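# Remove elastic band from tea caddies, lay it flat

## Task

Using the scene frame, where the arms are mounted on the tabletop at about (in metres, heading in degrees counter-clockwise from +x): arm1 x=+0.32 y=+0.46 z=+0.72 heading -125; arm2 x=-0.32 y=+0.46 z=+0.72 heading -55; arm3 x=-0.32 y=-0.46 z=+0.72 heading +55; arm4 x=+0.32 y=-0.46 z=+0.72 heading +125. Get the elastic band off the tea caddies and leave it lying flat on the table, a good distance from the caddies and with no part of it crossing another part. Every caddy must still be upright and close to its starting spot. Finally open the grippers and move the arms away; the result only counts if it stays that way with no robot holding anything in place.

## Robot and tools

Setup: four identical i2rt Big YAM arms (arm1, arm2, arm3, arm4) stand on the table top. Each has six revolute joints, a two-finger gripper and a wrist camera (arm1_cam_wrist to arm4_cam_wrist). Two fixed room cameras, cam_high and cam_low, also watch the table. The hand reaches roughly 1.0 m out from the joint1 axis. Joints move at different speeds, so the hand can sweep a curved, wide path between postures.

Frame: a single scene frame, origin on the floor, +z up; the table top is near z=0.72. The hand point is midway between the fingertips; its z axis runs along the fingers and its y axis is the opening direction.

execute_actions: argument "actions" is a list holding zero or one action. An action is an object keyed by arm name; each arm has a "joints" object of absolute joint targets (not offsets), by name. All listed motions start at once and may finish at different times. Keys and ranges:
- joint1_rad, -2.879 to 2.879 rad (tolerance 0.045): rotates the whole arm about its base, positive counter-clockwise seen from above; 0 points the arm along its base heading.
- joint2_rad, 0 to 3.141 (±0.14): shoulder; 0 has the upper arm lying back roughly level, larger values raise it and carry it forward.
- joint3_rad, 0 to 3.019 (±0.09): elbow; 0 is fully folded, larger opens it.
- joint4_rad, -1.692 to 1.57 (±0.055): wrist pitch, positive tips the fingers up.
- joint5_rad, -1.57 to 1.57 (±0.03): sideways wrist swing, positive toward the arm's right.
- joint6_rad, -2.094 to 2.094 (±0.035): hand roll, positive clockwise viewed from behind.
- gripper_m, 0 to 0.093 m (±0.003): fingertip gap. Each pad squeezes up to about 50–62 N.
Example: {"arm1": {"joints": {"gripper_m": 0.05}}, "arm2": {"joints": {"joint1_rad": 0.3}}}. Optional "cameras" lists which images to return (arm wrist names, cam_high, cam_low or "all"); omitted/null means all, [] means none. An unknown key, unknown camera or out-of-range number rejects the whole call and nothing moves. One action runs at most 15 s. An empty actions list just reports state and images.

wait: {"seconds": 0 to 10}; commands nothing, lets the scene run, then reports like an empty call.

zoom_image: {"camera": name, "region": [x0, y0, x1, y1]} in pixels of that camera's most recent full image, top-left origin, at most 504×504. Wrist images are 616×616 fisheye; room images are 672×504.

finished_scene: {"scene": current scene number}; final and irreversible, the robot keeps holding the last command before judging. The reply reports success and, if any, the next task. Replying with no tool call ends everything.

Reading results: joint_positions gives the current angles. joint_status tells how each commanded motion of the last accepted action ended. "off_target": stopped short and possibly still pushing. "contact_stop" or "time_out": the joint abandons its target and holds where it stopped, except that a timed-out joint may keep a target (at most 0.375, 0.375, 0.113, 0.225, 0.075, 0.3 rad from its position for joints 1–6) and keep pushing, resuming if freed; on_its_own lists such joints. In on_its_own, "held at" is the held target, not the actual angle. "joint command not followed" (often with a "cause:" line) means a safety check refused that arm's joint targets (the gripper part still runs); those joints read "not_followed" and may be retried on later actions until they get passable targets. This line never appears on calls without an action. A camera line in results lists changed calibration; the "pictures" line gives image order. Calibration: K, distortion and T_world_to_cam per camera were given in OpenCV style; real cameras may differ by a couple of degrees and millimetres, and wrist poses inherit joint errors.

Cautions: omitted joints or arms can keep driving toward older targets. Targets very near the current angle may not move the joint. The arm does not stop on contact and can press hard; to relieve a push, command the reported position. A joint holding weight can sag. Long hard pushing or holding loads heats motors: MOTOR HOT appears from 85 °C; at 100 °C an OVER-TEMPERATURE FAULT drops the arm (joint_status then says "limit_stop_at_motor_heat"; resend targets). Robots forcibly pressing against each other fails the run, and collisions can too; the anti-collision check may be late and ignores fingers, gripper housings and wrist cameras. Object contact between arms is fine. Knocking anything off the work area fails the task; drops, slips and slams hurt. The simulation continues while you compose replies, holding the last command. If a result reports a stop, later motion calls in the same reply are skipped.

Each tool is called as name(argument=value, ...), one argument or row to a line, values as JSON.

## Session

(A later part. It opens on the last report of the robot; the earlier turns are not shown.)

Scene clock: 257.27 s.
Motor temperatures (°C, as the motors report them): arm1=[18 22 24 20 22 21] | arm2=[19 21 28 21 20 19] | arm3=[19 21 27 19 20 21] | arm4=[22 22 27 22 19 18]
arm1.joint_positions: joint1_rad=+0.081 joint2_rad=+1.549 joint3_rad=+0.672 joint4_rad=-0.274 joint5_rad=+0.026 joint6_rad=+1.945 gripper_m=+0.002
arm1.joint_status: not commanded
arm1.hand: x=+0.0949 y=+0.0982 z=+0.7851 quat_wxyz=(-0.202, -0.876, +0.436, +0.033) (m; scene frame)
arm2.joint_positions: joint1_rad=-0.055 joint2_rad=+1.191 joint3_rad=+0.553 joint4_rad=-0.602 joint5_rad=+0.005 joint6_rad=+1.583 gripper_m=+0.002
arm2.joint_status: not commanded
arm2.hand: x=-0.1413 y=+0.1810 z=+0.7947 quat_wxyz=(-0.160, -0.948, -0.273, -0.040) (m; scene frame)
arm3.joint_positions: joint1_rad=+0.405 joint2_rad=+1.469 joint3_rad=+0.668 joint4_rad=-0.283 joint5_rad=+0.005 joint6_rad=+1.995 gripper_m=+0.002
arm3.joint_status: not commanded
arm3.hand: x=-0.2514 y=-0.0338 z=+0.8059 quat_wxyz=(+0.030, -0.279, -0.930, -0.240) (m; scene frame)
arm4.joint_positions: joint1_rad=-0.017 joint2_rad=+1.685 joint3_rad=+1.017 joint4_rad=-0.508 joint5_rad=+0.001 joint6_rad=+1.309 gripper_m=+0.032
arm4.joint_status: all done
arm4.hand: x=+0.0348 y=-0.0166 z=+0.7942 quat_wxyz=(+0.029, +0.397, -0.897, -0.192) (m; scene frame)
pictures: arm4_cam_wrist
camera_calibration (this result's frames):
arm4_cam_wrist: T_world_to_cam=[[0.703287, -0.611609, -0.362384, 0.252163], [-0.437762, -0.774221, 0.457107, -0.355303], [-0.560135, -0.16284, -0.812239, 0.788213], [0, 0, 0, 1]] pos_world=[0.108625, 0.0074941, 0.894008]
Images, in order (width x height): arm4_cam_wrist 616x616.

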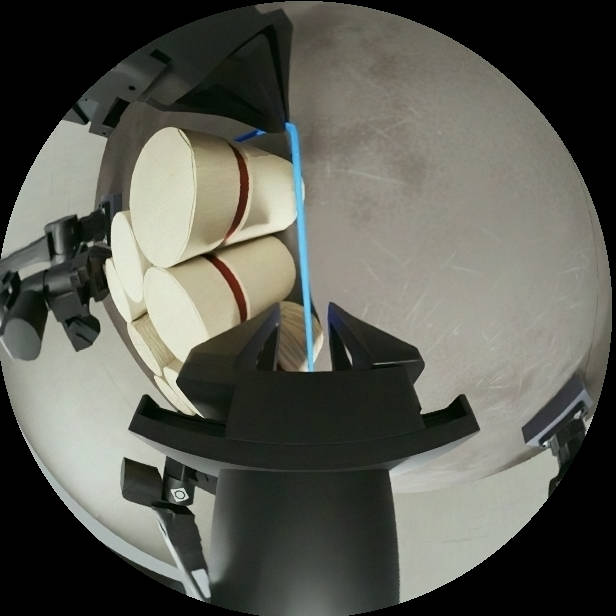

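execute_actions(
  actions=[
    {"arm4":{"joints":{"joint2_rad":1.8,"joint4_rad":-0.365}}},
  ],
  cameras=["arm4_cam_wrist"],
)

execute_actions(
  actions=[
    {"arm4":{"joints":{"gripper_m":0}}},
  ],
  cameras=["arm4_cam_wrist"],
)

execute_actions(
  actions=[
    {"arm4":{"joints":{"joint1_rad":0.03,"joint2_rad":1.72,"joint3_rad":0.98,"joint4_rad":-0.65}}},
  ],
  cameras=[],
)

execute_actions(
  actions=[
    {"arm4":{"joints":{"joint1_rad":0.12,"joint2_rad":1.643,"joint3_rad":0.907,"joint4_rad":-0.65,"joint6_rad":1.6}}},
  ],
  cameras=["arm4_cam_wrist","cam_high"],
)

zoom_image(
  camera="cam_high",
  region=[250,160,410,310],
)

Scene clock: 268.60 s.
Motor temperatures (°C, as the motors report them): arm1=[18 22 24 20 22 21] | arm2=[19 21 28 21 20 19] | arm3=[19 21 27 19 20 21] | arm4=[22 22 27 22 19 18]
arm1.joint_positions: joint1_rad=+0.081 joint2_rad=+1.549 joint3_rad=+0.672 joint4_rad=-0.274 joint5_rad=+0.026 joint6_rad=+1.945 gripper_m=+0.002
arm1.joint_status: not commanded
arm1.hand: x=+0.0949 y=+0.0982 z=+0.7851 quat_wxyz=(-0.202, -0.876, +0.436, +0.033) (m; scene frame)
arm2.joint_positions: joint1_rad=-0.055 joint2_rad=+1.191 joint3_rad=+0.553 joint4_rad=-0.602 joint5_rad=+0.005 joint6_rad=+1.583 gripper_m=+0.002
arm2.joint_status: not commanded
arm2.hand: x=-0.1413 y=+0.1810 z=+0.7947 quat_wxyz=(-0.160, -0.948, -0.273, -0.040) (m; scene frame)
arm3.joint_positions: joint1_rad=+0.405 joint2_rad=+1.469 joint3_rad=+0.668 joint4_rad=-0.283 joint5_rad=+0.005 joint6_rad=+1.995 gripper_m=+0.002
arm3.joint_status: not commanded
arm3.hand: x=-0.2514 y=-0.0338 z=+0.8059 quat_wxyz=(+0.030, -0.279, -0.930, -0.240) (m; scene frame)
arm4.joint_positions: joint1_rad=-0.017 joint2_rad=+1.813 joint3_rad=+1.014 joint4_rad=-0.384 joint5_rad=+0.001 joint6_rad=+1.309 gripper_m=+0.032
arm4.joint_status: all done
arm4.hand: x=+0.0289 y=-0.0074 z=+0.7394 quat_wxyz=(+0.029, +0.398, -0.897, -0.189) (m; scene frame)
pictures: arm4_cam_wrist
camera_calibration (this result's frames):
arm4_cam_wrist: T_world_to_cam=[[0.704806, -0.613297, -0.356533, 0.237713], [-0.439162, -0.77191, 0.459665, -0.327459], [-0.557123, -0.167399, -0.813383, 0.742569], [0, 0, 0, 1]] pos_world=[0.102353, 0.0173256, 0.839267]
Images, in order (width x height): arm4_cam_wrist 616x616.

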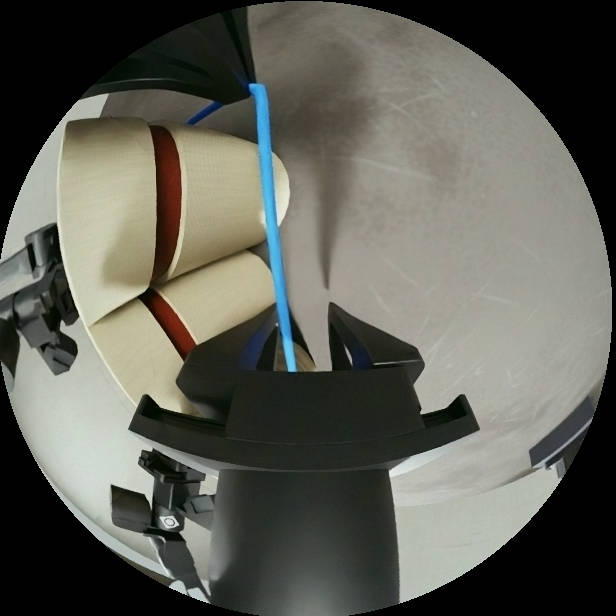

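Scene clock: 269.13 s.
Motor temperatures (°C, as the motors report them): arm1=[18 22 24 20 22 21] | arm2=[19 21 28 21 20 19] | arm3=[19 21 27 19 20 21] | arm4=[22 22 27 22 19 18]
arm1.joint_positions: joint1_rad=+0.081 joint2_rad=+1.549 joint3_rad=+0.672 joint4_rad=-0.274 joint5_rad=+0.026 joint6_rad=+1.945 gripper_m=+0.002
arm1.joint_status: not commanded
arm1.hand: x=+0.0949 y=+0.0982 z=+0.7851 quat_wxyz=(-0.202, -0.876, +0.436, +0.033) (m; scene frame)
arm2.joint_positions: joint1_rad=-0.055 joint2_rad=+1.191 joint3_rad=+0.553 joint4_rad=-0.602 joint5_rad=+0.005 joint6_rad=+1.583 gripper_m=+0.002
arm2.joint_status: not commanded
arm2.hand: x=-0.1413 y=+0.1810 z=+0.7947 quat_wxyz=(-0.160, -0.948, -0.273, -0.040) (m; scene frame)
arm3.joint_positions: joint1_rad=+0.405 joint2_rad=+1.469 joint3_rad=+0.668 joint4_rad=-0.283 joint5_rad=+0.005 joint6_rad=+1.995 gripper_m=+0.002
arm3.joint_status: not commanded
arm3.hand: x=-0.2514 y=-0.0338 z=+0.8059 quat_wxyz=(+0.030, -0.279, -0.930, -0.240) (m; scene frame)
arm4.joint_positions: joint1_rad=-0.017 joint2_rad=+1.813 joint3_rad=+1.014 joint4_rad=-0.381 joint5_rad=+0.001 joint6_rad=+1.309 gripper_m=+0.001
arm4.joint_status: all done
arm4.hand: x=+0.0285 y=-0.0068 z=+0.7397 quat_wxyz=(+0.029, +0.398, -0.897, -0.191) (m; scene frame)
pictures: arm4_cam_wrist
camera_calibration (this result's frames):
arm4_cam_wrist: T_world_to_cam=[[0.704216, -0.612376, -0.35927, 0.240485], [-0.4384, -0.773089, 0.45841, -0.326404], [-0.558467, -0.165316, -0.812887, 0.742372], [0, 0, 0, 1]] pos_world=[0.102141, 0.0176538, 0.839491]
Images, in order (width x height): arm4_cam_wrist 616x616.

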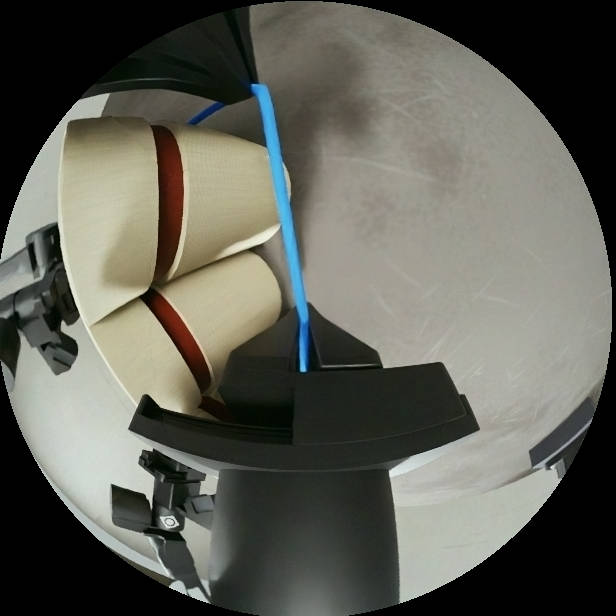

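Scene clock: 270.10 s.
Motor temperatures (°C, as the motors report them): arm1=[18 22 24 20 22 21] | arm2=[19 21 28 21 20 19] | arm3=[19 21 27 19 20 21] | arm4=[22 22 27 22 19 18]
arm1.joint_positions: joint1_rad=+0.081 joint2_rad=+1.542 joint3_rad=+0.686 joint4_rad=-0.265 joint5_rad=+0.021 joint6_rad=+1.947 gripper_m=+0.002
arm1.joint_status: not commanded
arm1.hand: x=+0.0905 y=+0.0890 z=+0.7934 quat_wxyz=(-0.217, -0.873, +0.435, +0.031) (m; scene frame)
arm2.joint_positions: joint1_rad=-0.055 joint2_rad=+1.191 joint3_rad=+0.553 joint4_rad=-0.600 joint5_rad=+0.005 joint6_rad=+1.583 gripper_m=+0.002
arm2.joint_status: not commanded
arm2.hand: x=-0.1411 y=+0.1807 z=+0.7948 quat_wxyz=(-0.161, -0.948, -0.273, -0.041) (m; scene frame)
arm3.joint_positions: joint1_rad=+0.405 joint2_rad=+1.469 joint3_rad=+0.668 joint4_rad=-0.283 joint5_rad=+0.004 joint6_rad=+1.995 gripper_m=+0.002
arm3.joint_status: not commanded
arm3.hand: x=-0.2515 y=-0.0338 z=+0.8059 quat_wxyz=(+0.030, -0.279, -0.930, -0.240) (m; scene frame)
arm4.joint_positions: joint1_rad=+0.003 joint2_rad=+1.721 joint3_rad=+0.986 joint4_rad=-0.601 joint5_rad=+0.009 joint6_rad=+1.307 gripper_m=+0.001
arm4.joint_status: all done
arm4.hand: x=+0.0500 y=-0.0559 z=+0.7581 quat_wxyz=(+0.014, +0.412, -0.904, -0.114) (m; scene frame)
pictures: none
No camera images: the call's "cameras" was empty. Leave "cameras" out to get every camera's image.

Scene clock: 271.40 s.
Motor temperatures (°C, as the motors report them): arm1=[18 22 23 20 22 21] | arm2=[19 21 28 21 20 19] | arm3=[19 21 27 19 20 21] | arm4=[22 22 27 22 19 18]
arm1.joint_positions: joint1_rad=+0.084 joint2_rad=+1.534 joint3_rad=+0.716 joint4_rad=-0.247 joint5_rad=+0.018 joint6_rad=+1.947 gripper_m=+0.002
arm1.joint_status: not commanded
arm1.hand: x=+0.0819 y=+0.0712 z=+0.8094 quat_wxyz=(-0.244, -0.868, +0.431, +0.031) (m; scene frame)
arm2.joint_positions: joint1_rad=-0.055 joint2_rad=+1.191 joint3_rad=+0.553 joint4_rad=-0.599 joint5_rad=+0.006 joint6_rad=+1.583 gripper_m=+0.002
arm2.joint_status: not commanded
arm2.hand: x=-0.1410 y=+0.1804 z=+0.7949 quat_wxyz=(-0.162, -0.948, -0.273, -0.040) (m; scene frame)
arm3.joint_positions: joint1_rad=+0.405 joint2_rad=+1.469 joint3_rad=+0.668 joint4_rad=-0.283 joint5_rad=+0.004 joint6_rad=+1.997 gripper_m=+0.002
arm3.joint_status: not commanded
arm3.hand: x=-0.2515 y=-0.0338 z=+0.8059 quat_wxyz=(+0.031, -0.280, -0.929, -0.240) (m; scene frame)
arm4.joint_positions: joint1_rad=+0.077 joint2_rad=+1.644 joint3_rad=+0.938 joint4_rad=-0.601 joint5_rad=+0.025 joint6_rad=+1.580 gripper_m=+0.001
arm4.joint_status: all done
arm4.hand: x=+0.0317 y=-0.0863 z=+0.7769 quat_wxyz=(+0.031, +0.319, -0.939, -0.127) (m; scene frame)
pictures: arm4_cam_wrist, cam_high
camera_calibration (this result's frames):
arm4_cam_wrist: T_world_to_cam=[[0.591979, -0.7658, -0.251218, 0.10923], [-0.56738, -0.617359, 0.544929, -0.453229], [-0.572399, -0.18005, -0.799964, 0.750414], [0, 0, 0, 1]] pos_world=[0.107721, -0.0610439, 0.874722]
Images, in order (width x height): arm4_cam_wrist 616x616, cam_high 672x504.

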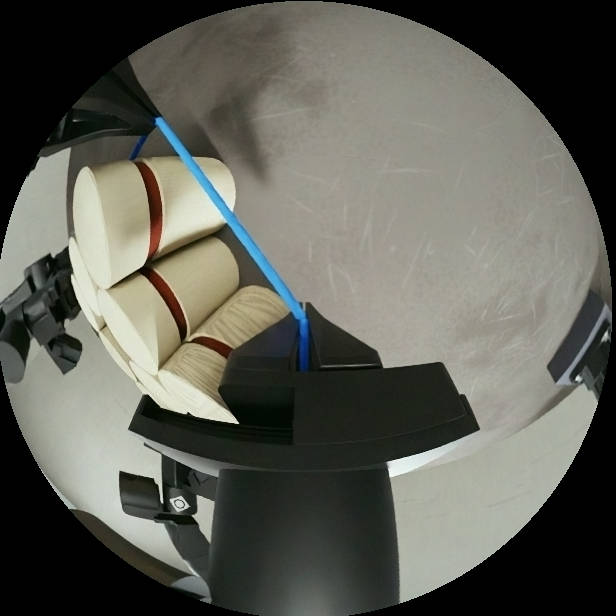

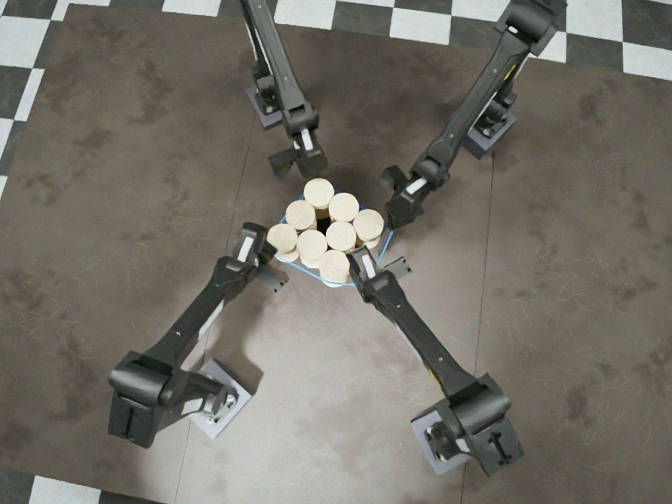

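Region (250, 160, 410, 310) of cam_high's 672x504 image, scaled by 3.150, with more detail than that image has; it fills the top 472 rows of this view, and the rest is white.

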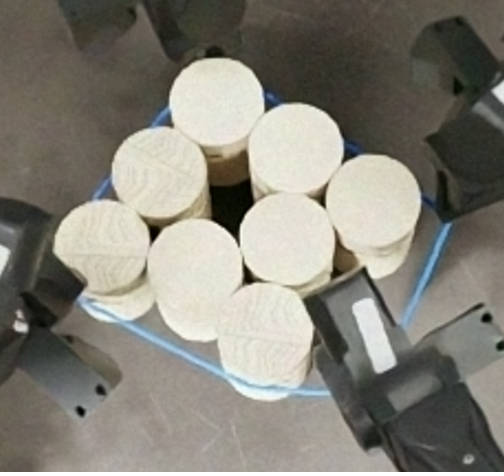

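execute_actions(
  actions=[
    {"arm4":{"joints":{"joint1_rad":0.09,"joint2_rad":1.76,"joint3_rad":1.055,"joint4_rad":-0.89}}},
  ],
  cameras=["cam_high"],
)

execute_actions(
  actions=[
    {"arm4":{"joints":{"gripper_m":0.007}}},
  ],
  cameras=["arm4_cam_wrist","cam_high"],
)

Scene clock: 297.43 s.
Motor temperatures (°C, as the motors report them): arm1=[18 22 23 20 22 21] | arm2=[19 21 28 21 20 19] | arm3=[19 21 27 19 20 21] | arm4=[22 22 26 22 20 18]
arm1.joint_positions: joint1_rad=+0.084 joint2_rad=+1.534 joint3_rad=+0.711 joint4_rad=-0.247 joint5_rad=+0.017 joint6_rad=+1.947 gripper_m=+0.002
arm1.joint_status: not commanded
arm1.hand: x=+0.0832 y=+0.0733 z=+0.8076 quat_wxyz=(-0.242, -0.869, +0.431, +0.031) (m; scene frame)
arm2.joint_positions: joint1_rad=-0.055 joint2_rad=+1.191 joint3_rad=+0.553 joint4_rad=-0.599 joint5_rad=+0.006 joint6_rad=+1.583 gripper_m=+0.002
arm2.joint_status: not commanded
arm2.hand: x=-0.1410 y=+0.1804 z=+0.7949 quat_wxyz=(-0.162, -0.948, -0.273, -0.040) (m; scene frame)
arm3.joint_positions: joint1_rad=+0.405 joint2_rad=+1.469 joint3_rad=+0.668 joint4_rad=-0.283 joint5_rad=+0.004 joint6_rad=+1.997 gripper_m=+0.002
arm3.joint_status: not commanded
arm3.hand: x=-0.2515 y=-0.0338 z=+0.8059 quat_wxyz=(+0.031, -0.280, -0.929, -0.240) (m; scene frame)
arm4.joint_positions: joint1_rad=+0.061 joint2_rad=+1.754 joint3_rad=+1.065 joint4_rad=-0.829 joint5_rad=+0.024 joint6_rad=+1.581 gripper_m=+0.001
arm4.joint_status: joint4_rad time_out (moved -0.228 of -0.289); the others done
arm4.on_its_own: joint4_rad reads -0.829 and still pushes toward -0.890 since a time_out
arm4.hand: x=+0.0413 y=-0.0871 z=+0.7611 quat_wxyz=(-0.004, +0.315, -0.949, -0.028) (m; scene frame)
pictures: cam_high
Images, in order (width x height): cam_high 672x504.

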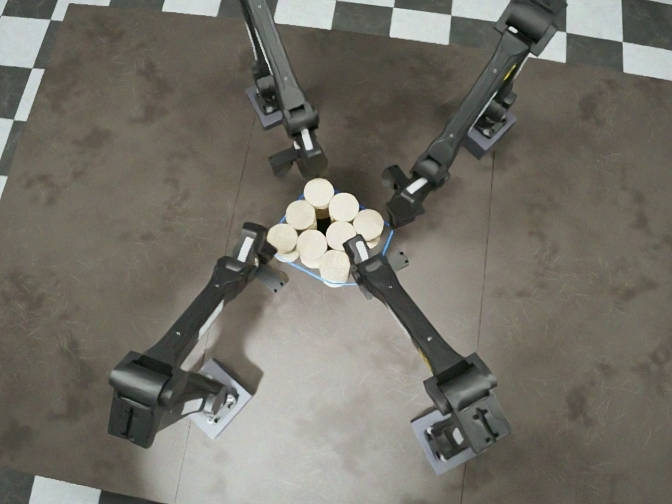

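not run: a stop came earlier in this reply.

execute_actions(
  actions=[
    {"arm4":{"joints":{"gripper_m":0.007}}},
  ],
  cameras=["arm4_cam_wrist","cam_high"],
)

Scene clock: 300.60 s.
Motor temperatures (°C, as the motors report them): arm1=[18 22 23 20 22 21] | arm2=[19 21 28 21 20 19] | arm3=[19 21 27 19 20 21] | arm4=[22 22 26 22 20 18]
arm1.joint_positions: joint1_rad=+0.084 joint2_rad=+1.534 joint3_rad=+0.705 joint4_rad=-0.249 joint5_rad=+0.017 joint6_rad=+1.947 gripper_m=+0.002
arm1.joint_status: not commanded
arm1.hand: x=+0.0849 y=+0.0762 z=+0.8051 quat_wxyz=(-0.238, -0.870, +0.432, +0.031) (m; scene frame)
arm2.joint_positions: joint1_rad=-0.055 joint2_rad=+1.191 joint3_rad=+0.553 joint4_rad=-0.599 joint5_rad=+0.006 joint6_rad=+1.583 gripper_m=+0.002
arm2.joint_status: not commanded
arm2.hand: x=-0.1411 y=+0.1804 z=+0.7949 quat_wxyz=(-0.162, -0.948, -0.273, -0.040) (m; scene frame)
arm3.joint_positions: joint1_rad=+0.405 joint2_rad=+1.469 joint3_rad=+0.668 joint4_rad=-0.283 joint5_rad=+0.005 joint6_rad=+1.997 gripper_m=+0.002
arm3.joint_status: not commanded
arm3.hand: x=-0.2514 y=-0.0338 z=+0.8059 quat_wxyz=(+0.030, -0.280, -0.929, -0.240) (m; scene frame)
arm4.joint_positions: joint1_rad=+0.063 joint2_rad=+1.754 joint3_rad=+1.065 joint4_rad=-0.838 joint5_rad=+0.016 joint6_rad=+1.586 gripper_m=+0.007
arm4.joint_status: all done
arm4.hand: x=+0.0411 y=-0.0900 z=+0.7609 quat_wxyz=(-0.001, +0.313, -0.949, -0.022) (m; scene frame)
pictures: arm4_cam_wrist, cam_high
camera_calibration (this result's frames):
arm4_cam_wrist: T_world_to_cam=[[0.595537, -0.802581, -0.0346262, -0.0714103], [-0.64897, -0.506064, 0.5681, -0.44574], [-0.473469, -0.315853, -0.822231, 0.743035], [0, 0, 0, 1]] pos_world=[0.10506, -0.0481954, 0.861698]
Images, in order (width x height): arm4_cam_wrist 616x616, cam_high 672x504.

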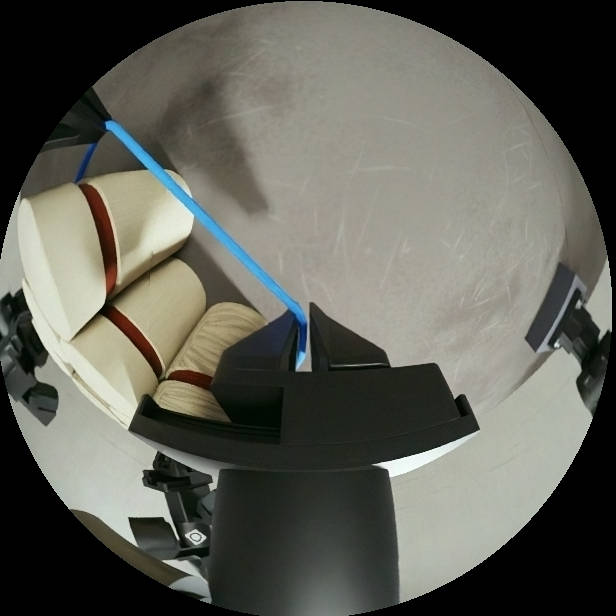

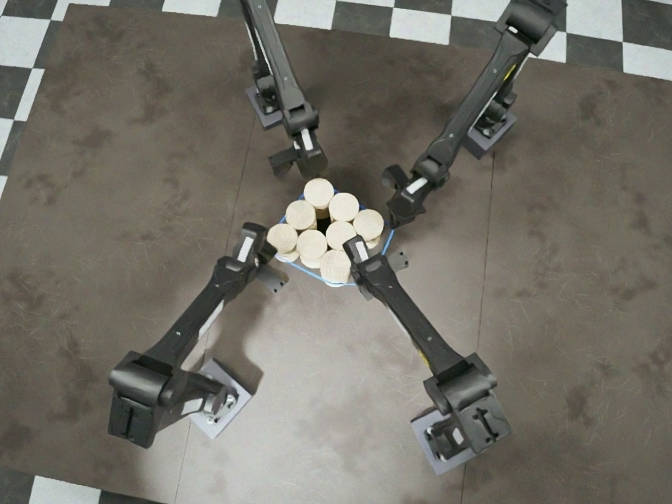

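execute_actions(
  actions=[
    {"arm4":{"joints":{"joint1_rad":0.15,"joint2_rad":1.77,"joint3_rad":1.025,"joint4_rad":-0.86,"joint6_rad":1.5}}},
  ],
  cameras=["arm4_cam_wrist","cam_high"],
)

Scene clock: 307.70 s.
Motor temperatures (°C, as the motors report them): arm1=[18 22 23 20 22 21] | arm2=[19 21 28 21 20 19] | arm3=[19 21 27 19 20 21] | arm4=[22 22 26 22 20 18]
arm1.joint_positions: joint1_rad=+0.084 joint2_rad=+1.534 joint3_rad=+0.705 joint4_rad=-0.249 joint5_rad=+0.017 joint6_rad=+1.947 gripper_m=+0.002
arm1.joint_status: not commanded
arm1.hand: x=+0.0849 y=+0.0762 z=+0.8051 quat_wxyz=(-0.238, -0.870, +0.432, +0.031) (m; scene frame)
arm2.joint_positions: joint1_rad=-0.055 joint2_rad=+1.191 joint3_rad=+0.553 joint4_rad=-0.599 joint5_rad=+0.006 joint6_rad=+1.583 gripper_m=+0.002
arm2.joint_status: not commanded
arm2.hand: x=-0.1411 y=+0.1804 z=+0.7949 quat_wxyz=(-0.162, -0.948, -0.273, -0.040) (m; scene frame)
arm3.joint_positions: joint1_rad=+0.405 joint2_rad=+1.469 joint3_rad=+0.668 joint4_rad=-0.283 joint5_rad=+0.005 joint6_rad=+1.997 gripper_m=+0.002
arm3.joint_status: not commanded
arm3.hand: x=-0.2514 y=-0.0338 z=+0.8059 quat_wxyz=(+0.030, -0.280, -0.929, -0.240) (m; scene frame)
arm4.joint_positions: joint1_rad=+0.121 joint2_rad=+1.754 joint3_rad=+1.056 joint4_rad=-0.837 joint5_rad=+0.020 joint6_rad=+1.510 gripper_m=+0.007
arm4.joint_status: all done
arm4.hand: x=+0.0234 y=-0.1101 z=+0.7581 quat_wxyz=(-0.005, +0.377, -0.926, -0.018) (m; scene frame)
pictures: arm4_cam_wrist, cam_high
camera_calibration (this result's frames):
arm4_cam_wrist: T_world_to_cam=[[0.698368, -0.715341, -0.0238457, -0.0780131], [-0.581787, -0.586758, 0.56324, -0.472538], [-0.416901, -0.379476, -0.825949, 0.72042], [0, 0, 0, 1]] pos_world=[0.0799091, -0.0596894, 0.859322]
Images, in order (width x height): arm4_cam_wrist 616x616, cam_high 672x504.

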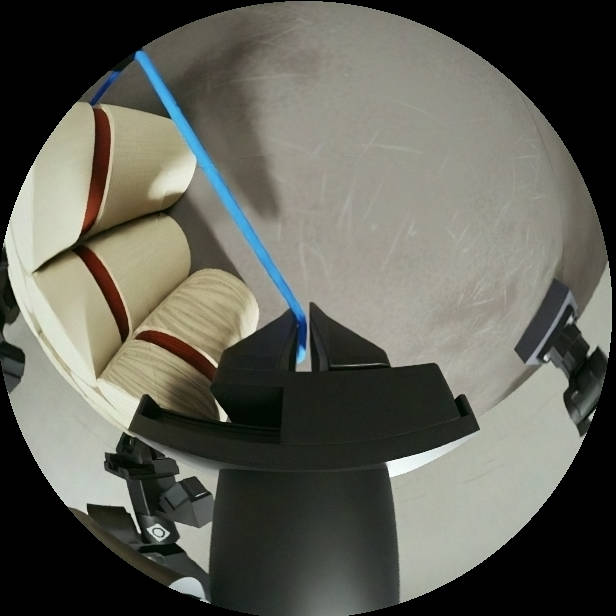

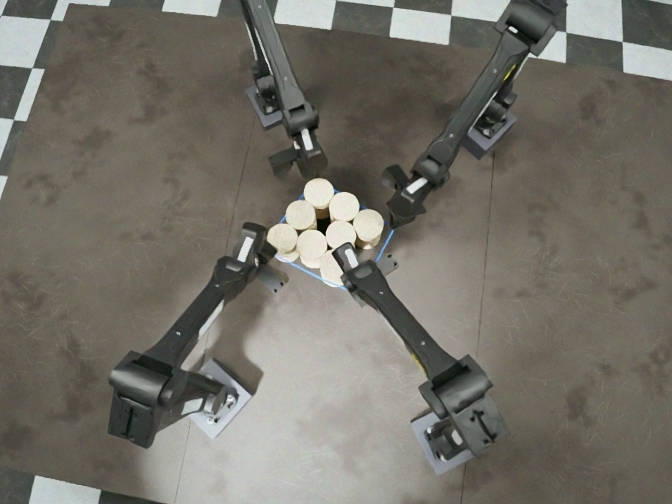

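execute_actions(
  actions=[
    {"arm4":{"joints":{"gripper_m":0}}},
  ],
  cameras=[],
)

execute_actions(
  actions=[
    {"arm1":{"joints":{"joint1_rad":0.1,"joint2_rad":1.56,"joint3_rad":0.7,"joint4_rad":-0.4}},"arm2":{"joints":{"joint1_rad":-0.08,"joint2_rad":1.16,"joint3_rad":0.52,"joint4_rad":-0.7}},"arm3":{"joints":{"joint1_rad":0.49,"joint2_rad":1.44,"joint3_rad":0.615,"joint4_rad":-0.42}},"arm4":{"joints":{"joint1_rad":0.18,"joint2_rad":1.605,"joint3_rad":0.875,"joint4_rad":-0.68,"joint6_rad":1.7}}},
  ],
  cameras=["cam_high","cam_low"],
)

zoom_image(
  camera="cam_high",
  region=[250,160,410,310],
)

Scene clock: 319.60 s.
Motor temperatures (°C, as the motors report them): arm1=[18 22 23 20 22 21] | arm2=[19 21 28 21 20 19] | arm3=[19 21 27 19 20 21] | arm4=[22 22 25 22 20 18]
arm1.joint_positions: joint1_rad=+0.084 joint2_rad=+1.534 joint3_rad=+0.705 joint4_rad=-0.249 joint5_rad=+0.017 joint6_rad=+1.947 gripper_m=+0.002
arm1.joint_status: not commanded
arm1.hand: x=+0.0849 y=+0.0762 z=+0.8051 quat_wxyz=(-0.238, -0.870, +0.432, +0.031) (m; scene frame)
arm2.joint_positions: joint1_rad=-0.055 joint2_rad=+1.191 joint3_rad=+0.553 joint4_rad=-0.599 joint5_rad=+0.006 joint6_rad=+1.583 gripper_m=+0.002
arm2.joint_status: not commanded
arm2.hand: x=-0.1411 y=+0.1804 z=+0.7949 quat_wxyz=(-0.162, -0.948, -0.273, -0.040) (m; scene frame)
arm3.joint_positions: joint1_rad=+0.405 joint2_rad=+1.469 joint3_rad=+0.668 joint4_rad=-0.283 joint5_rad=+0.005 joint6_rad=+1.997 gripper_m=+0.002
arm3.joint_status: not commanded
arm3.hand: x=-0.2514 y=-0.0338 z=+0.8059 quat_wxyz=(+0.030, -0.280, -0.929, -0.240) (m; scene frame)
arm4.joint_positions: joint1_rad=+0.121 joint2_rad=+1.754 joint3_rad=+1.055 joint4_rad=-0.837 joint5_rad=+0.020 joint6_rad=+1.507 gripper_m=+0.002
arm4.joint_status: all done
arm4.hand: x=+0.0236 y=-0.1103 z=+0.7578 quat_wxyz=(-0.005, +0.378, -0.926, -0.018) (m; scene frame)
pictures: none
No camera images: the call's "cameras" was empty. Leave "cameras" out to get every camera's image.

Scene clock: 321.67 s.
Motor temperatures (°C, as the motors report them): arm1=[18 22 23 20 22 21] | arm2=[19 21 28 21 20 19] | arm3=[19 21 27 19 20 21] | arm4=[22 22 25 22 20 18]
arm1.joint_positions: joint1_rad=+0.081 joint2_rad=+1.535 joint3_rad=+0.740 joint4_rad=-0.335 joint5_rad=+0.017 joint6_rad=+1.947 gripper_m=+0.002
arm1.joint_status: joint4_rad time_out (moved -0.087 of -0.151); the others done
arm1.on_its_own: joint4_rad reads -0.335 and still pushes toward -0.400 since a time_out
arm1.hand: x=+0.0843 y=+0.0780 z=+0.8088 quat_wxyz=(-0.213, -0.874, +0.435, +0.029) (m; scene frame)
arm2.joint_positions: joint1_rad=-0.082 joint2_rad=+1.158 joint3_rad=+0.553 joint4_rad=-0.632 joint5_rad=+0.008 joint6_rad=+1.583 gripper_m=+0.002
arm2.joint_status: joint4_rad time_out (moved -0.033 of -0.101); the others done
arm2.on_its_own: joint4_rad reads -0.632 and still pushes toward -0.700 since a time_out
arm2.hand: x=-0.1515 y=+0.1798 z=+0.8026 quat_wxyz=(-0.163, -0.951, -0.260, -0.037) (m; scene frame)
arm3.joint_positions: joint1_rad=+0.446 joint2_rad=+1.445 joint3_rad=+0.652 joint4_rad=-0.356 joint5_rad=+0.018 joint6_rad=+1.999 gripper_m=+0.002
arm3.joint_status: joint4_rad time_out (moved -0.073 of -0.137); the others done
arm3.on_its_own: joint4_rad reads -0.356 and still pushes toward -0.420 since a time_out
arm3.hand: x=-0.2691 y=-0.0526 z=+0.8018 quat_wxyz=(+0.024, -0.265, -0.941, -0.209) (m; scene frame)
arm4.joint_positions: joint1_rad=+0.135 joint2_rad=+1.593 joint3_rad=+0.911 joint4_rad=-0.645 joint5_rad=+0.022 joint6_rad=+1.686 gripper_m=+0.002
arm4.joint_status: joint1_rad time_out (moved +0.013 of +0.059); the others done
arm4.on_its_own: joint1_rad reads +0.135 and still pushes toward +0.180 since a time_out
arm4.hand: x=+0.0220 y=-0.1171 z=+0.7872 quat_wxyz=(+0.039, +0.297, -0.947, -0.114) (m; scene frame)
pictures: cam_high, cam_low
Images, in order (width x height): cam_high 672x504, cam_low 672x504.

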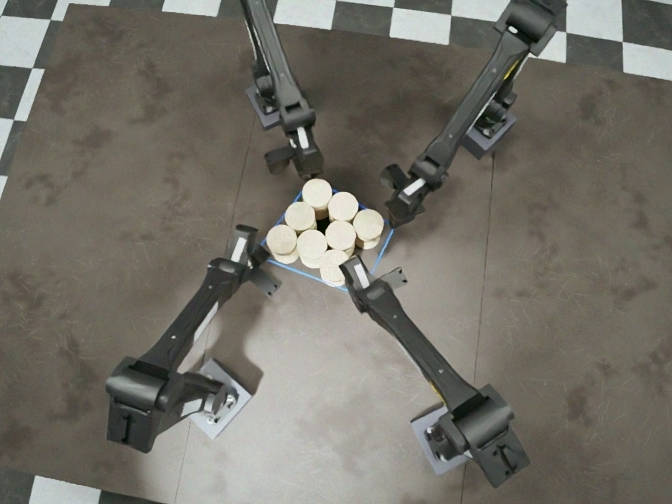

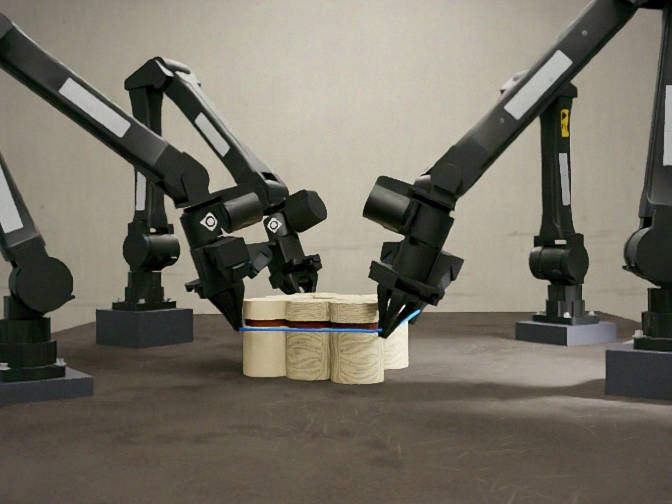

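Region (250, 160, 410, 310) of cam_high's 672x504 image, scaled by 3.150, with more detail than that image has; it fills the top 472 rows of this view, and the rest is white.

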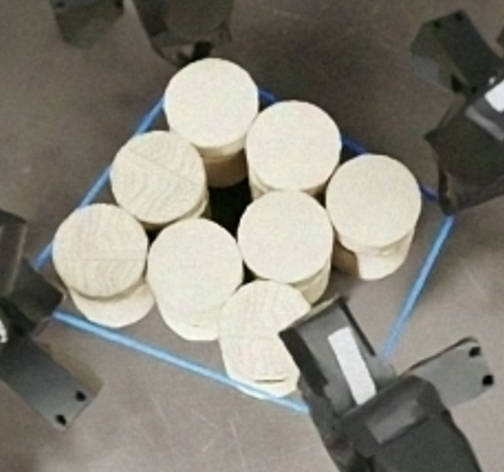

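execute_actions(
  actions=[
    {"arm1":{"joints":{"joint3_rad":0.645,"joint4_rad":-0.39}},"arm2":{"joints":{"joint3_rad":0.465,"joint4_rad":-0.68}},"arm3":{"joints":{"joint4_rad":-0.4}},"arm4":{"joints":{"joint1_rad":0.175,"joint3_rad":0.845}}},
  ],
  cameras=["cam_high","arm1_cam_wrist","arm2_cam_wrist"],
)

zoom_image(
  camera="cam_high",
  region=[250,160,410,310],
)

Scene clock: 329.30 s.
Motor temperatures (°C, as the motors report them): arm1=[18 22 23 20 22 21] | arm2=[19 21 27 21 20 19] | arm3=[19 21 26 19 21 21] | arm4=[22 22 25 22 20 18]
arm1.joint_positions: joint1_rad=+0.081 joint2_rad=+1.535 joint3_rad=+0.712 joint4_rad=-0.328 joint5_rad=+0.017 joint6_rad=+1.947 gripper_m=+0.002
arm1.joint_status: joint4_rad time_out (moved +0.007 of -0.055); the others done
arm1.on_its_own: joint4_rad reads -0.328 and still pushes toward -0.390 since a time_out
arm1.hand: x=+0.0907 y=+0.0888 z=+0.7993 quat_wxyz=(-0.203, -0.876, +0.436, +0.028) (m; scene frame)
arm2.joint_positions: joint1_rad=-0.082 joint2_rad=+1.155 joint3_rad=+0.526 joint4_rad=-0.627 joint5_rad=+0.010 joint6_rad=+1.584 gripper_m=+0.002
arm2.joint_status: all done
arm2.hand: x=-0.1576 y=+0.1892 z=+0.7932 quat_wxyz=(-0.154, -0.953, -0.260, -0.034) (m; scene frame)
arm3.joint_positions: joint1_rad=+0.446 joint2_rad=+1.445 joint3_rad=+0.652 joint4_rad=-0.356 joint5_rad=+0.019 joint6_rad=+1.999 gripper_m=+0.002
arm3.joint_status: all done
arm3.hand: x=-0.2689 y=-0.0527 z=+0.8018 quat_wxyz=(+0.024, -0.265, -0.941, -0.209) (m; scene frame)
arm4.joint_positions: joint1_rad=+0.135 joint2_rad=+1.593 joint3_rad=+0.888 joint4_rad=-0.633 joint5_rad=+0.029 joint6_rad=+1.686 gripper_m=+0.002
arm4.joint_status: all done
arm4.hand: x=+0.0284 y=-0.1226 z=+0.7798 quat_wxyz=(+0.033, +0.296, -0.948, -0.111) (m; scene frame)
pictures: arm1_cam_wrist, arm2_cam_wrist, cam_high
camera_calibration (this result's frames):
arm1_cam_wrist: T_world_to_cam=[[0.750405, 0.530771, -0.393922, 0.20087], [0.637238, -0.422649, 0.644434, -0.533624], [0.175556, -0.734608, -0.655386, 0.694771], [0, 0, 0, 1]] pos_world=[0.0673404, 0.178233, 0.878355]
arm2_cam_wrist: T_world_to_cam=[[-0.489631, 0.813132, -0.314766, 0.0178664], [0.613299, 0.577776, 0.538553, -0.433143], [0.619779, 0.0706463, -0.78159, 0.833044], [0, 0, 0, 1]] pos_world=[-0.241909, 0.17688, 0.889993]
Images, in order (width x height): arm1_cam_wrist 616x616, arm2_cam_wrist 616x616, cam_high 672x504.

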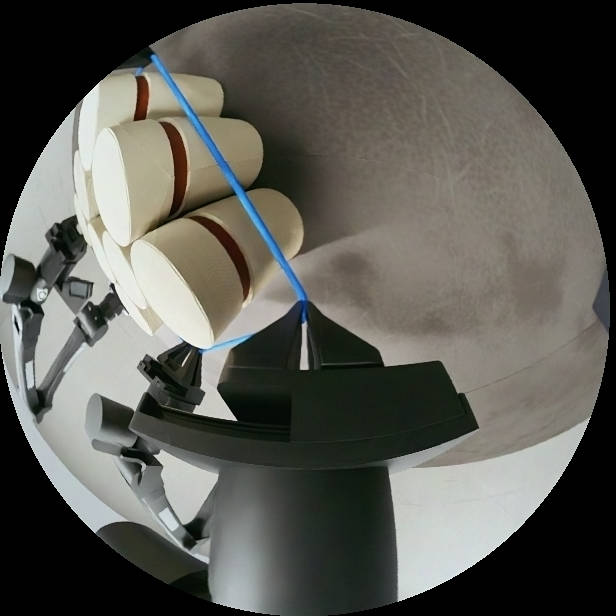

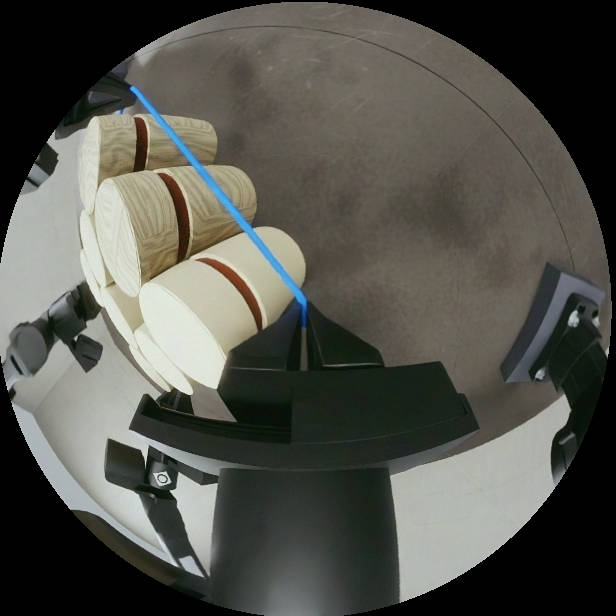

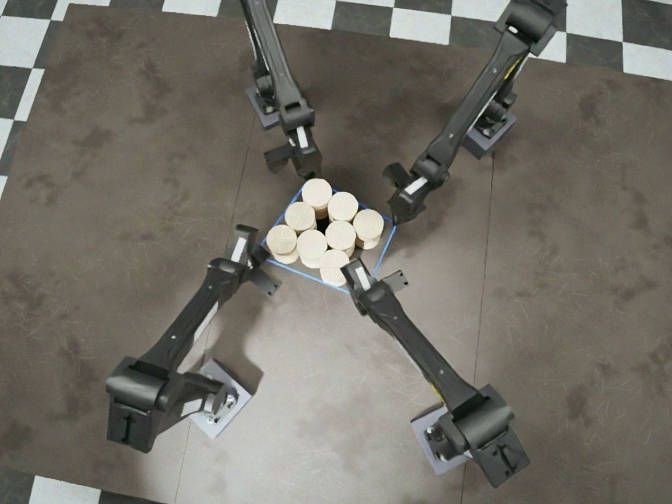

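Region (250, 160, 410, 310) of cam_high's 672x504 image, scaled by 3.150, with more detail than that image has; it fills the top 472 rows of this view, and the rest is white.

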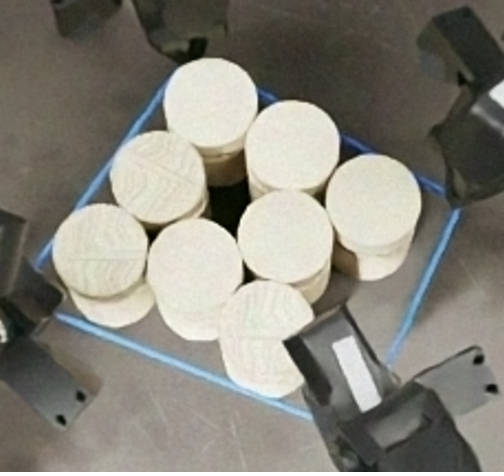

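execute_actions(
  actions=[
    {"arm1":{"joints":{"joint2_rad":1.43,"joint4_rad":-0.44}},"arm2":{"joints":{"joint2_rad":1.0,"joint4_rad":-0.73}},"arm3":{"joints":{"joint2_rad":1.33,"joint4_rad":-0.46}},"arm4":{"joints":{"joint2_rad":1.46,"joint4_rad":-0.72}}},
  ],
  cameras=["cam_high","cam_low"],
)

Scene clock: 338.80 s.
Motor temperatures (°C, as the motors report them): arm1=[18 22 22 20 22 21] | arm2=[19 21 27 21 20 19] | arm3=[19 21 26 19 21 21] | arm4=[22 22 25 22 20 18]
arm1.joint_positions: joint1_rad=+0.081 joint2_rad=+1.404 joint3_rad=+0.708 joint4_rad=-0.363 joint5_rad=+0.017 joint6_rad=+1.947 gripper_m=+0.002
arm1.joint_status: joint4_rad time_out (moved -0.035 of -0.112); the others done
arm1.on_its_own: joint4_rad reads -0.363 and still pushes toward -0.440 since a time_out
arm1.hand: x=+0.0891 y=+0.0855 z=+0.8482 quat_wxyz=(-0.247, -0.867, +0.432, +0.032) (m; scene frame)
arm2.joint_positions: joint1_rad=-0.082 joint2_rad=+0.986 joint3_rad=+0.521 joint4_rad=-0.655 joint5_rad=+0.010 joint6_rad=+1.584 gripper_m=+0.002
arm2.joint_status: joint4_rad time_out (moved -0.027 of -0.103); the others done
arm2.on_its_own: joint4_rad reads -0.655 and still pushes toward -0.730 since a time_out
arm2.hand: x=-0.1561 y=+0.1874 z=+0.8387 quat_wxyz=(-0.218, -0.940, -0.257, -0.052) (m; scene frame)
arm3.joint_positions: joint1_rad=+0.446 joint2_rad=+1.322 joint3_rad=+0.652 joint4_rad=-0.397 joint5_rad=+0.019 joint6_rad=+2.000 gripper_m=+0.002
arm3.joint_status: joint4_rad time_out (moved -0.042 of -0.104); the others done
arm3.on_its_own: joint4_rad reads -0.397 and still pushes toward -0.460 since a time_out
arm3.hand: x=-0.2687 y=-0.0508 z=+0.8451 quat_wxyz=(+0.030, -0.263, -0.932, -0.248) (m; scene frame)
arm4.joint_positions: joint1_rad=+0.135 joint2_rad=+1.456 joint3_rad=+0.882 joint4_rad=-0.649 joint5_rad=+0.029 joint6_rad=+1.686 gripper_m=+0.002
arm4.joint_status: joint4_rad time_out (moved -0.016 of -0.087); the others done
arm4.on_its_own: joint4_rad reads -0.649 and still pushes toward -0.720 since a time_out
arm4.hand: x=+0.0253 y=-0.1191 z=+0.8348 quat_wxyz=(+0.056, +0.293, -0.940, -0.162) (m; scene frame)
pictures: cam_high, cam_low
Images, in order (width x height): cam_high 672x504, cam_low 672x504.

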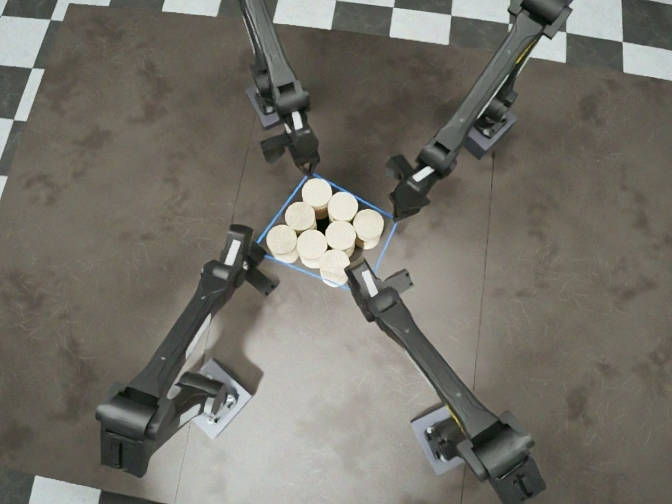

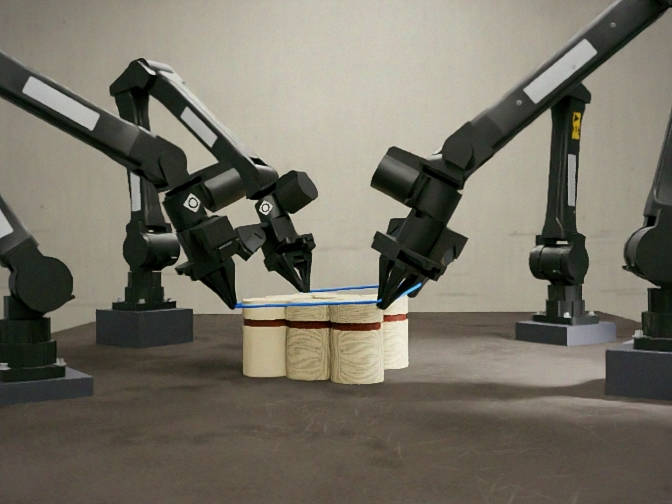

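execute_actions(
  actions=[
    {"arm1":{"joints":{"joint2_rad":1.3,"joint3_rad":0.72,"joint4_rad":-0.41}},"arm2":{"joints":{"joint2_rad":0.85,"joint3_rad":0.54,"joint4_rad":-0.7}},"arm3":{"joints":{"joint2_rad":1.2,"joint3_rad":0.66,"joint4_rad":-0.44}},"arm4":{"joints":{"joint2_rad":1.33,"joint3_rad":0.89,"joint4_rad":-0.69}}},
  ],
  cameras=["cam_low"],
)

execute_actions(
  actions=[
    {"arm1":{"joints":{"joint1_rad":0.114,"joint2_rad":1.267,"joint3_rad":0.88,"joint4_rad":-0.78,"joint6_rad":1.7}},"arm2":{"joints":{"joint1_rad":0.01,"joint2_rad":1.189,"joint3_rad":0.94,"joint4_rad":-0.916,"joint6_rad":1.4}},"arm3":{"joints":{"joint1_rad":0.095,"joint2_rad":1.354,"joint3_rad":0.99,"joint4_rad":-0.8,"joint6_rad":1.7}},"arm4":{"joints":{"joint1_rad":-0.007,"joint2_rad":1.291,"joint3_rad":0.995,"joint4_rad":-0.871,"joint6_rad":1.4}}},
  ],
  cameras=["cam_high","cam_low"],
)

Scene clock: 358.27 s.
Motor temperatures (°C, as the motors report them): arm1=[18 22 22 20 22 21] | arm2=[19 21 27 22 20 19] | arm3=[19 21 26 19 22 21] | arm4=[22 22 25 22 21 18]
arm1.joint_positions: joint1_rad=+0.081 joint2_rad=+1.287 joint3_rad=+0.744 joint4_rad=-0.364 joint5_rad=+0.017 joint6_rad=+1.947 gripper_m=+0.002
arm1.joint_status: all done
arm1.hand: x=+0.0787 y=+0.0677 z=+0.9142 quat_wxyz=(-0.320, -0.847, +0.423, +0.038) (m; scene frame)
arm2.joint_positions: joint1_rad=-0.082 joint2_rad=+0.840 joint3_rad=+0.547 joint4_rad=-0.655 joint5_rad=+0.010 joint6_rad=+1.584 gripper_m=+0.002
arm2.joint_status: all done
arm2.hand: x=-0.1502 y=+0.1786 z=+0.8950 quat_wxyz=(-0.297, -0.918, -0.250, -0.075) (m; scene frame)
arm3.joint_positions: joint1_rad=+0.446 joint2_rad=+1.195 joint3_rad=+0.665 joint4_rad=-0.398 joint5_rad=+0.019 joint6_rad=+2.000 gripper_m=+0.002
arm3.joint_status: all done
arm3.hand: x=-0.2674 y=-0.0404 z=+0.9013 quat_wxyz=(+0.041, -0.258, -0.913, -0.314) (m; scene frame)
arm4.joint_positions: joint1_rad=+0.137 joint2_rad=+1.329 joint3_rad=+0.893 joint4_rad=-0.649 joint5_rad=+0.021 joint6_rad=+1.688 gripper_m=+0.002
arm4.joint_status: all done
arm4.hand: x=+0.0183 y=-0.1147 z=+0.8944 quat_wxyz=(+0.088, +0.289, -0.927, -0.222) (m; scene frame)
pictures: cam_low
Images, in order (width x height): cam_low 672x504.

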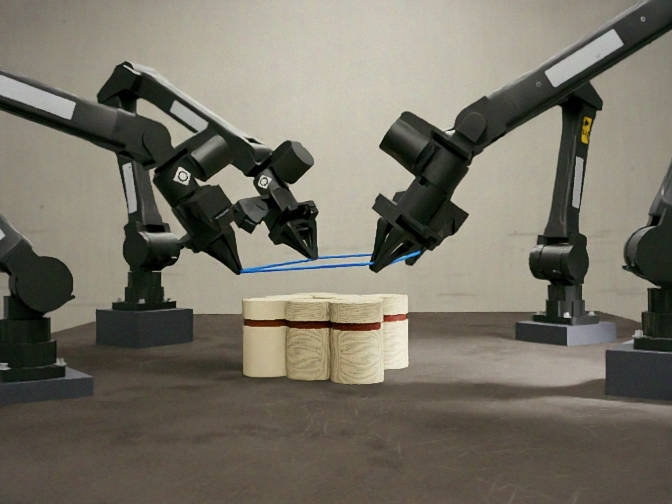

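Scene clock: 359.60 s.
Motor temperatures (°C, as the motors report them): arm1=[18 22 22 20 22 21] | arm2=[19 21 27 22 20 19] | arm3=[19 21 26 19 22 21] | arm4=[22 22 25 22 21 18]
arm1.joint_positions: joint1_rad=+0.114 joint2_rad=+1.271 joint3_rad=+0.874 joint4_rad=-0.741 joint5_rad=-0.001 joint6_rad=+1.714 gripper_m=+0.002
arm1.joint_status: all done
arm1.hand: x=+0.1091 y=+0.0837 z=+0.9336 quat_wxyz=(-0.206, -0.926, +0.314, +0.040) (m; scene frame)
arm2.joint_positions: joint1_rad=+0.001 joint2_rad=+1.189 joint3_rad=+0.891 joint4_rad=-0.898 joint5_rad=+0.003 joint6_rad=+1.418 gripper_m=+0.002
arm2.joint_status: all done
arm2.hand: x=-0.0849 y=+0.1376 z=+0.9134 quat_wxyz=(-0.183, -0.908, -0.375, -0.038) (m; scene frame)
arm3.joint_positions: joint1_rad=+0.096 joint2_rad=+1.345 joint3_rad=+0.959 joint4_rad=-0.780 joint5_rad=-0.010 joint6_rad=+1.711 gripper_m=+0.002
arm3.joint_status: all done
arm3.hand: x=-0.1172 y=-0.0539 z=+0.9284 quat_wxyz=(-0.028, -0.291, -0.935, -0.200) (m; scene frame)
arm4.joint_positions: joint1_rad=-0.024 joint2_rad=+1.301 joint3_rad=+0.972 joint4_rad=-0.840 joint5_rad=+0.012 joint6_rad=+1.405 gripper_m=+0.002
arm4.joint_status: all done
arm4.hand: x=+0.0834 y=-0.0836 z=+0.9228 quat_wxyz=(+0.033, +0.350, -0.916, -0.195) (m; scene frame)
pictures: cam_high, cam_low
Images, in order (width x height): cam_high 672x504, cam_low 672x504.

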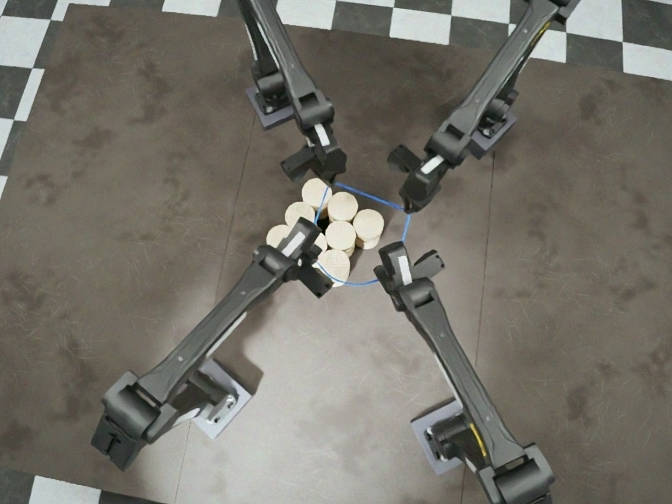

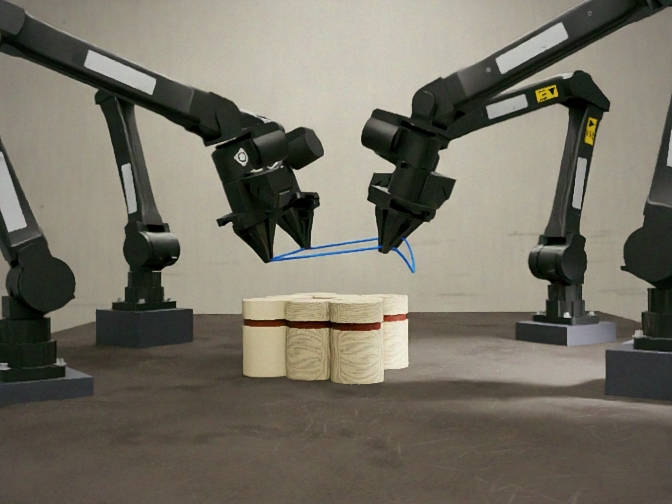

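execute_actions(
  actions=[
    {"arm1":{"joints":{"joint1_rad":0.373,"joint2_rad":1.14,"joint3_rad":0.79,"joint4_rad":-0.89,"joint6_rad":1.6}},"arm2":{"joints":{"joint1_rad":0.049,"joint2_rad":1.53,"joint3_rad":1.31,"joint4_rad":-0.99,"joint6_rad":1.25}},"arm3":{"joints":{"joint1_rad":-0.373,"joint2_rad":1.46,"joint3_rad":1.13,"joint4_rad":-0.89,"joint6_rad":1.5}},"arm4":{"joints":{"joint1_rad":-0.49,"joint2_rad":1.2,"joint3_rad":0.92,"joint4_rad":-0.94,"joint6_rad":0.9}}},
  ],
  cameras=["cam_high"],
)

execute_actions(
  actions=[
    {"arm1":{"joints":{"joint1_rad":1.03,"joint2_rad":1.24,"joint3_rad":0.85,"joint4_rad":-0.85,"joint6_rad":1.65}},"arm2":{"joints":{"joint1_rad":0.398,"joint2_rad":1.96,"joint3_rad":1.88,"joint4_rad":-1.13,"joint6_rad":1.5}},"arm3":{"joints":{"joint1_rad":-0.47,"joint2_rad":1.995,"joint3_rad":1.82,"joint4_rad":-1.06,"joint6_rad":1.7}},"arm4":{"joints":{"joint1_rad":-0.96,"joint2_rad":1.3,"joint3_rad":1.0,"joint4_rad":-0.875,"joint6_rad":0.8}}},
  ],
  cameras=["cam_high"],
)

Scene clock: 372.97 s.
Motor temperatures (°C, as the motors report them): arm1=[18 22 24 20 21 21] | arm2=[19 21 32 21 20 19] | arm3=[19 21 30 19 21 21] | arm4=[22 22 28 22 20 18]
arm1.joint_positions: joint1_rad=+0.369 joint2_rad=+1.133 joint3_rad=+0.808 joint4_rad=-0.857 joint5_rad=+0.000 joint6_rad=+1.611 gripper_m=+0.002
arm1.joint_status: all done
arm1.hand: x=+0.2234 y=+0.0931 z=+0.9451 quat_wxyz=(-0.187, -0.971, +0.146, +0.022) (m; scene frame)
arm2.joint_positions: joint1_rad=+0.056 joint2_rad=+1.534 joint3_rad=+1.280 joint4_rad=-0.970 joint5_rad=-0.004 joint6_rad=+1.266 gripper_m=+0.002
arm2.joint_status: all done
arm2.hand: x=+0.0156 y=+0.0511 z=+0.9308 quat_wxyz=(-0.169, -0.867, -0.468, -0.029) (m; scene frame)
arm3.joint_positions: joint1_rad=-0.355 joint2_rad=+1.445 joint3_rad=+1.094 joint4_rad=-0.871 joint5_rad=-0.024 joint6_rad=+1.510 gripper_m=+0.002
arm3.joint_status: all done
arm3.hand: x=+0.0625 y=-0.1627 z=+0.9358 quat_wxyz=(-0.071, -0.407, -0.897, -0.159) (m; scene frame)
arm4.joint_positions: joint1_rad=-0.482 joint2_rad=+1.210 joint3_rad=+0.930 joint4_rad=-0.909 joint5_rad=-0.005 joint6_rad=+0.902 gripper_m=+0.002
arm4.joint_status: all done
arm4.hand: x=+0.2748 y=-0.0517 z=+0.9345 quat_wxyz=(-0.051, +0.372, -0.909, -0.182) (m; scene frame)
pictures: cam_high
Images, in order (width x height): cam_high 672x504.

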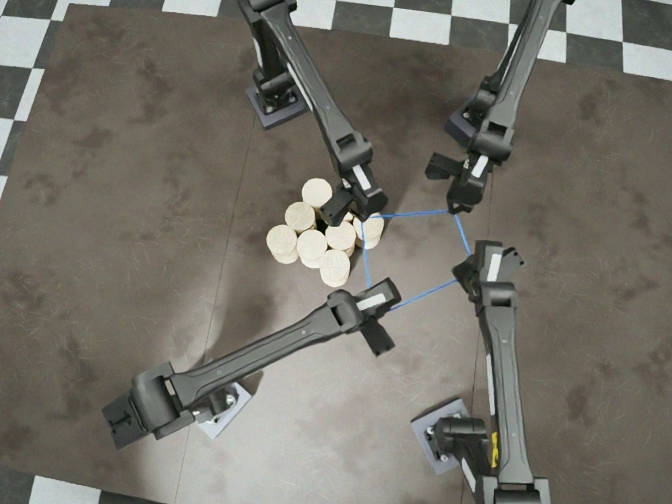

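Scene clock: 374.43 s.
Motor temperatures (°C, as the motors report them): arm1=[18 22 24 20 21 21] | arm2=[19 21 32 21 20 19] | arm3=[19 21 31 19 21 21] | arm4=[22 22 28 22 20 18]
arm1.joint_positions: joint1_rad=+1.012 joint2_rad=+1.239 joint3_rad=+0.841 joint4_rad=-0.832 joint5_rad=+0.006 joint6_rad=+1.650 gripper_m=+0.002
arm1.joint_status: all done
arm1.hand: x=+0.4681 y=+0.0901 z=+0.9233 quat_wxyz=(-0.161, -0.975, -0.150, -0.037) (m; scene frame)
arm2.joint_positions: joint1_rad=+0.398 joint2_rad=+1.968 joint3_rad=+1.832 joint4_rad=-1.114 joint5_rad=+0.005 joint6_rad=+1.483 gripper_m=+0.002
arm2.joint_status: all done
arm2.hand: x=+0.2680 y=+0.1036 z=+0.9123 quat_wxyz=(-0.143, -0.838, -0.522, -0.065) (m; scene frame)
arm3.joint_positions: joint1_rad=-0.455 joint2_rad=+1.984 joint3_rad=+1.787 joint4_rad=-1.044 joint5_rad=-0.014 joint6_rad=+1.691 gripper_m=+0.002
arm3.joint_status: all done
arm3.hand: x=+0.2662 y=-0.0955 z=+0.9260 quat_wxyz=(-0.064, -0.530, -0.832, -0.152) (m; scene frame)
arm4.joint_positions: joint1_rad=-0.949 joint2_rad=+1.310 joint3_rad=+0.966 joint4_rad=-0.864 joint5_rad=-0.008 joint6_rad=+0.802 gripper_m=+0.002
arm4.joint_status: all done
arm4.hand: x=+0.4722 y=-0.0507 z=+0.9150 quat_wxyz=(-0.094, +0.201, -0.963, -0.153) (m; scene frame)
pictures: cam_high
Images, in order (width x height): cam_high 672x504.

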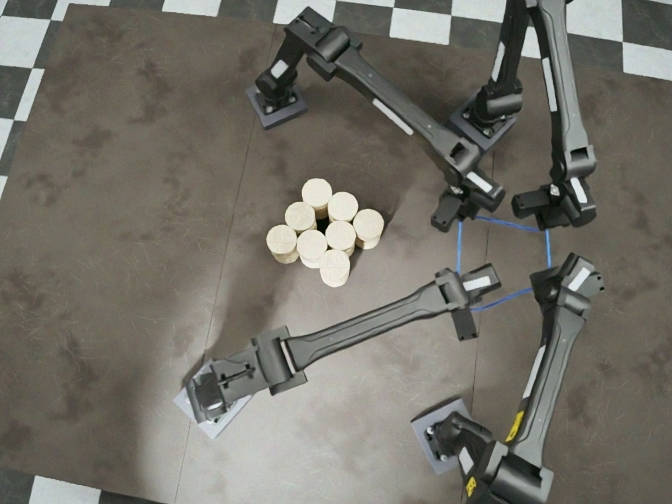

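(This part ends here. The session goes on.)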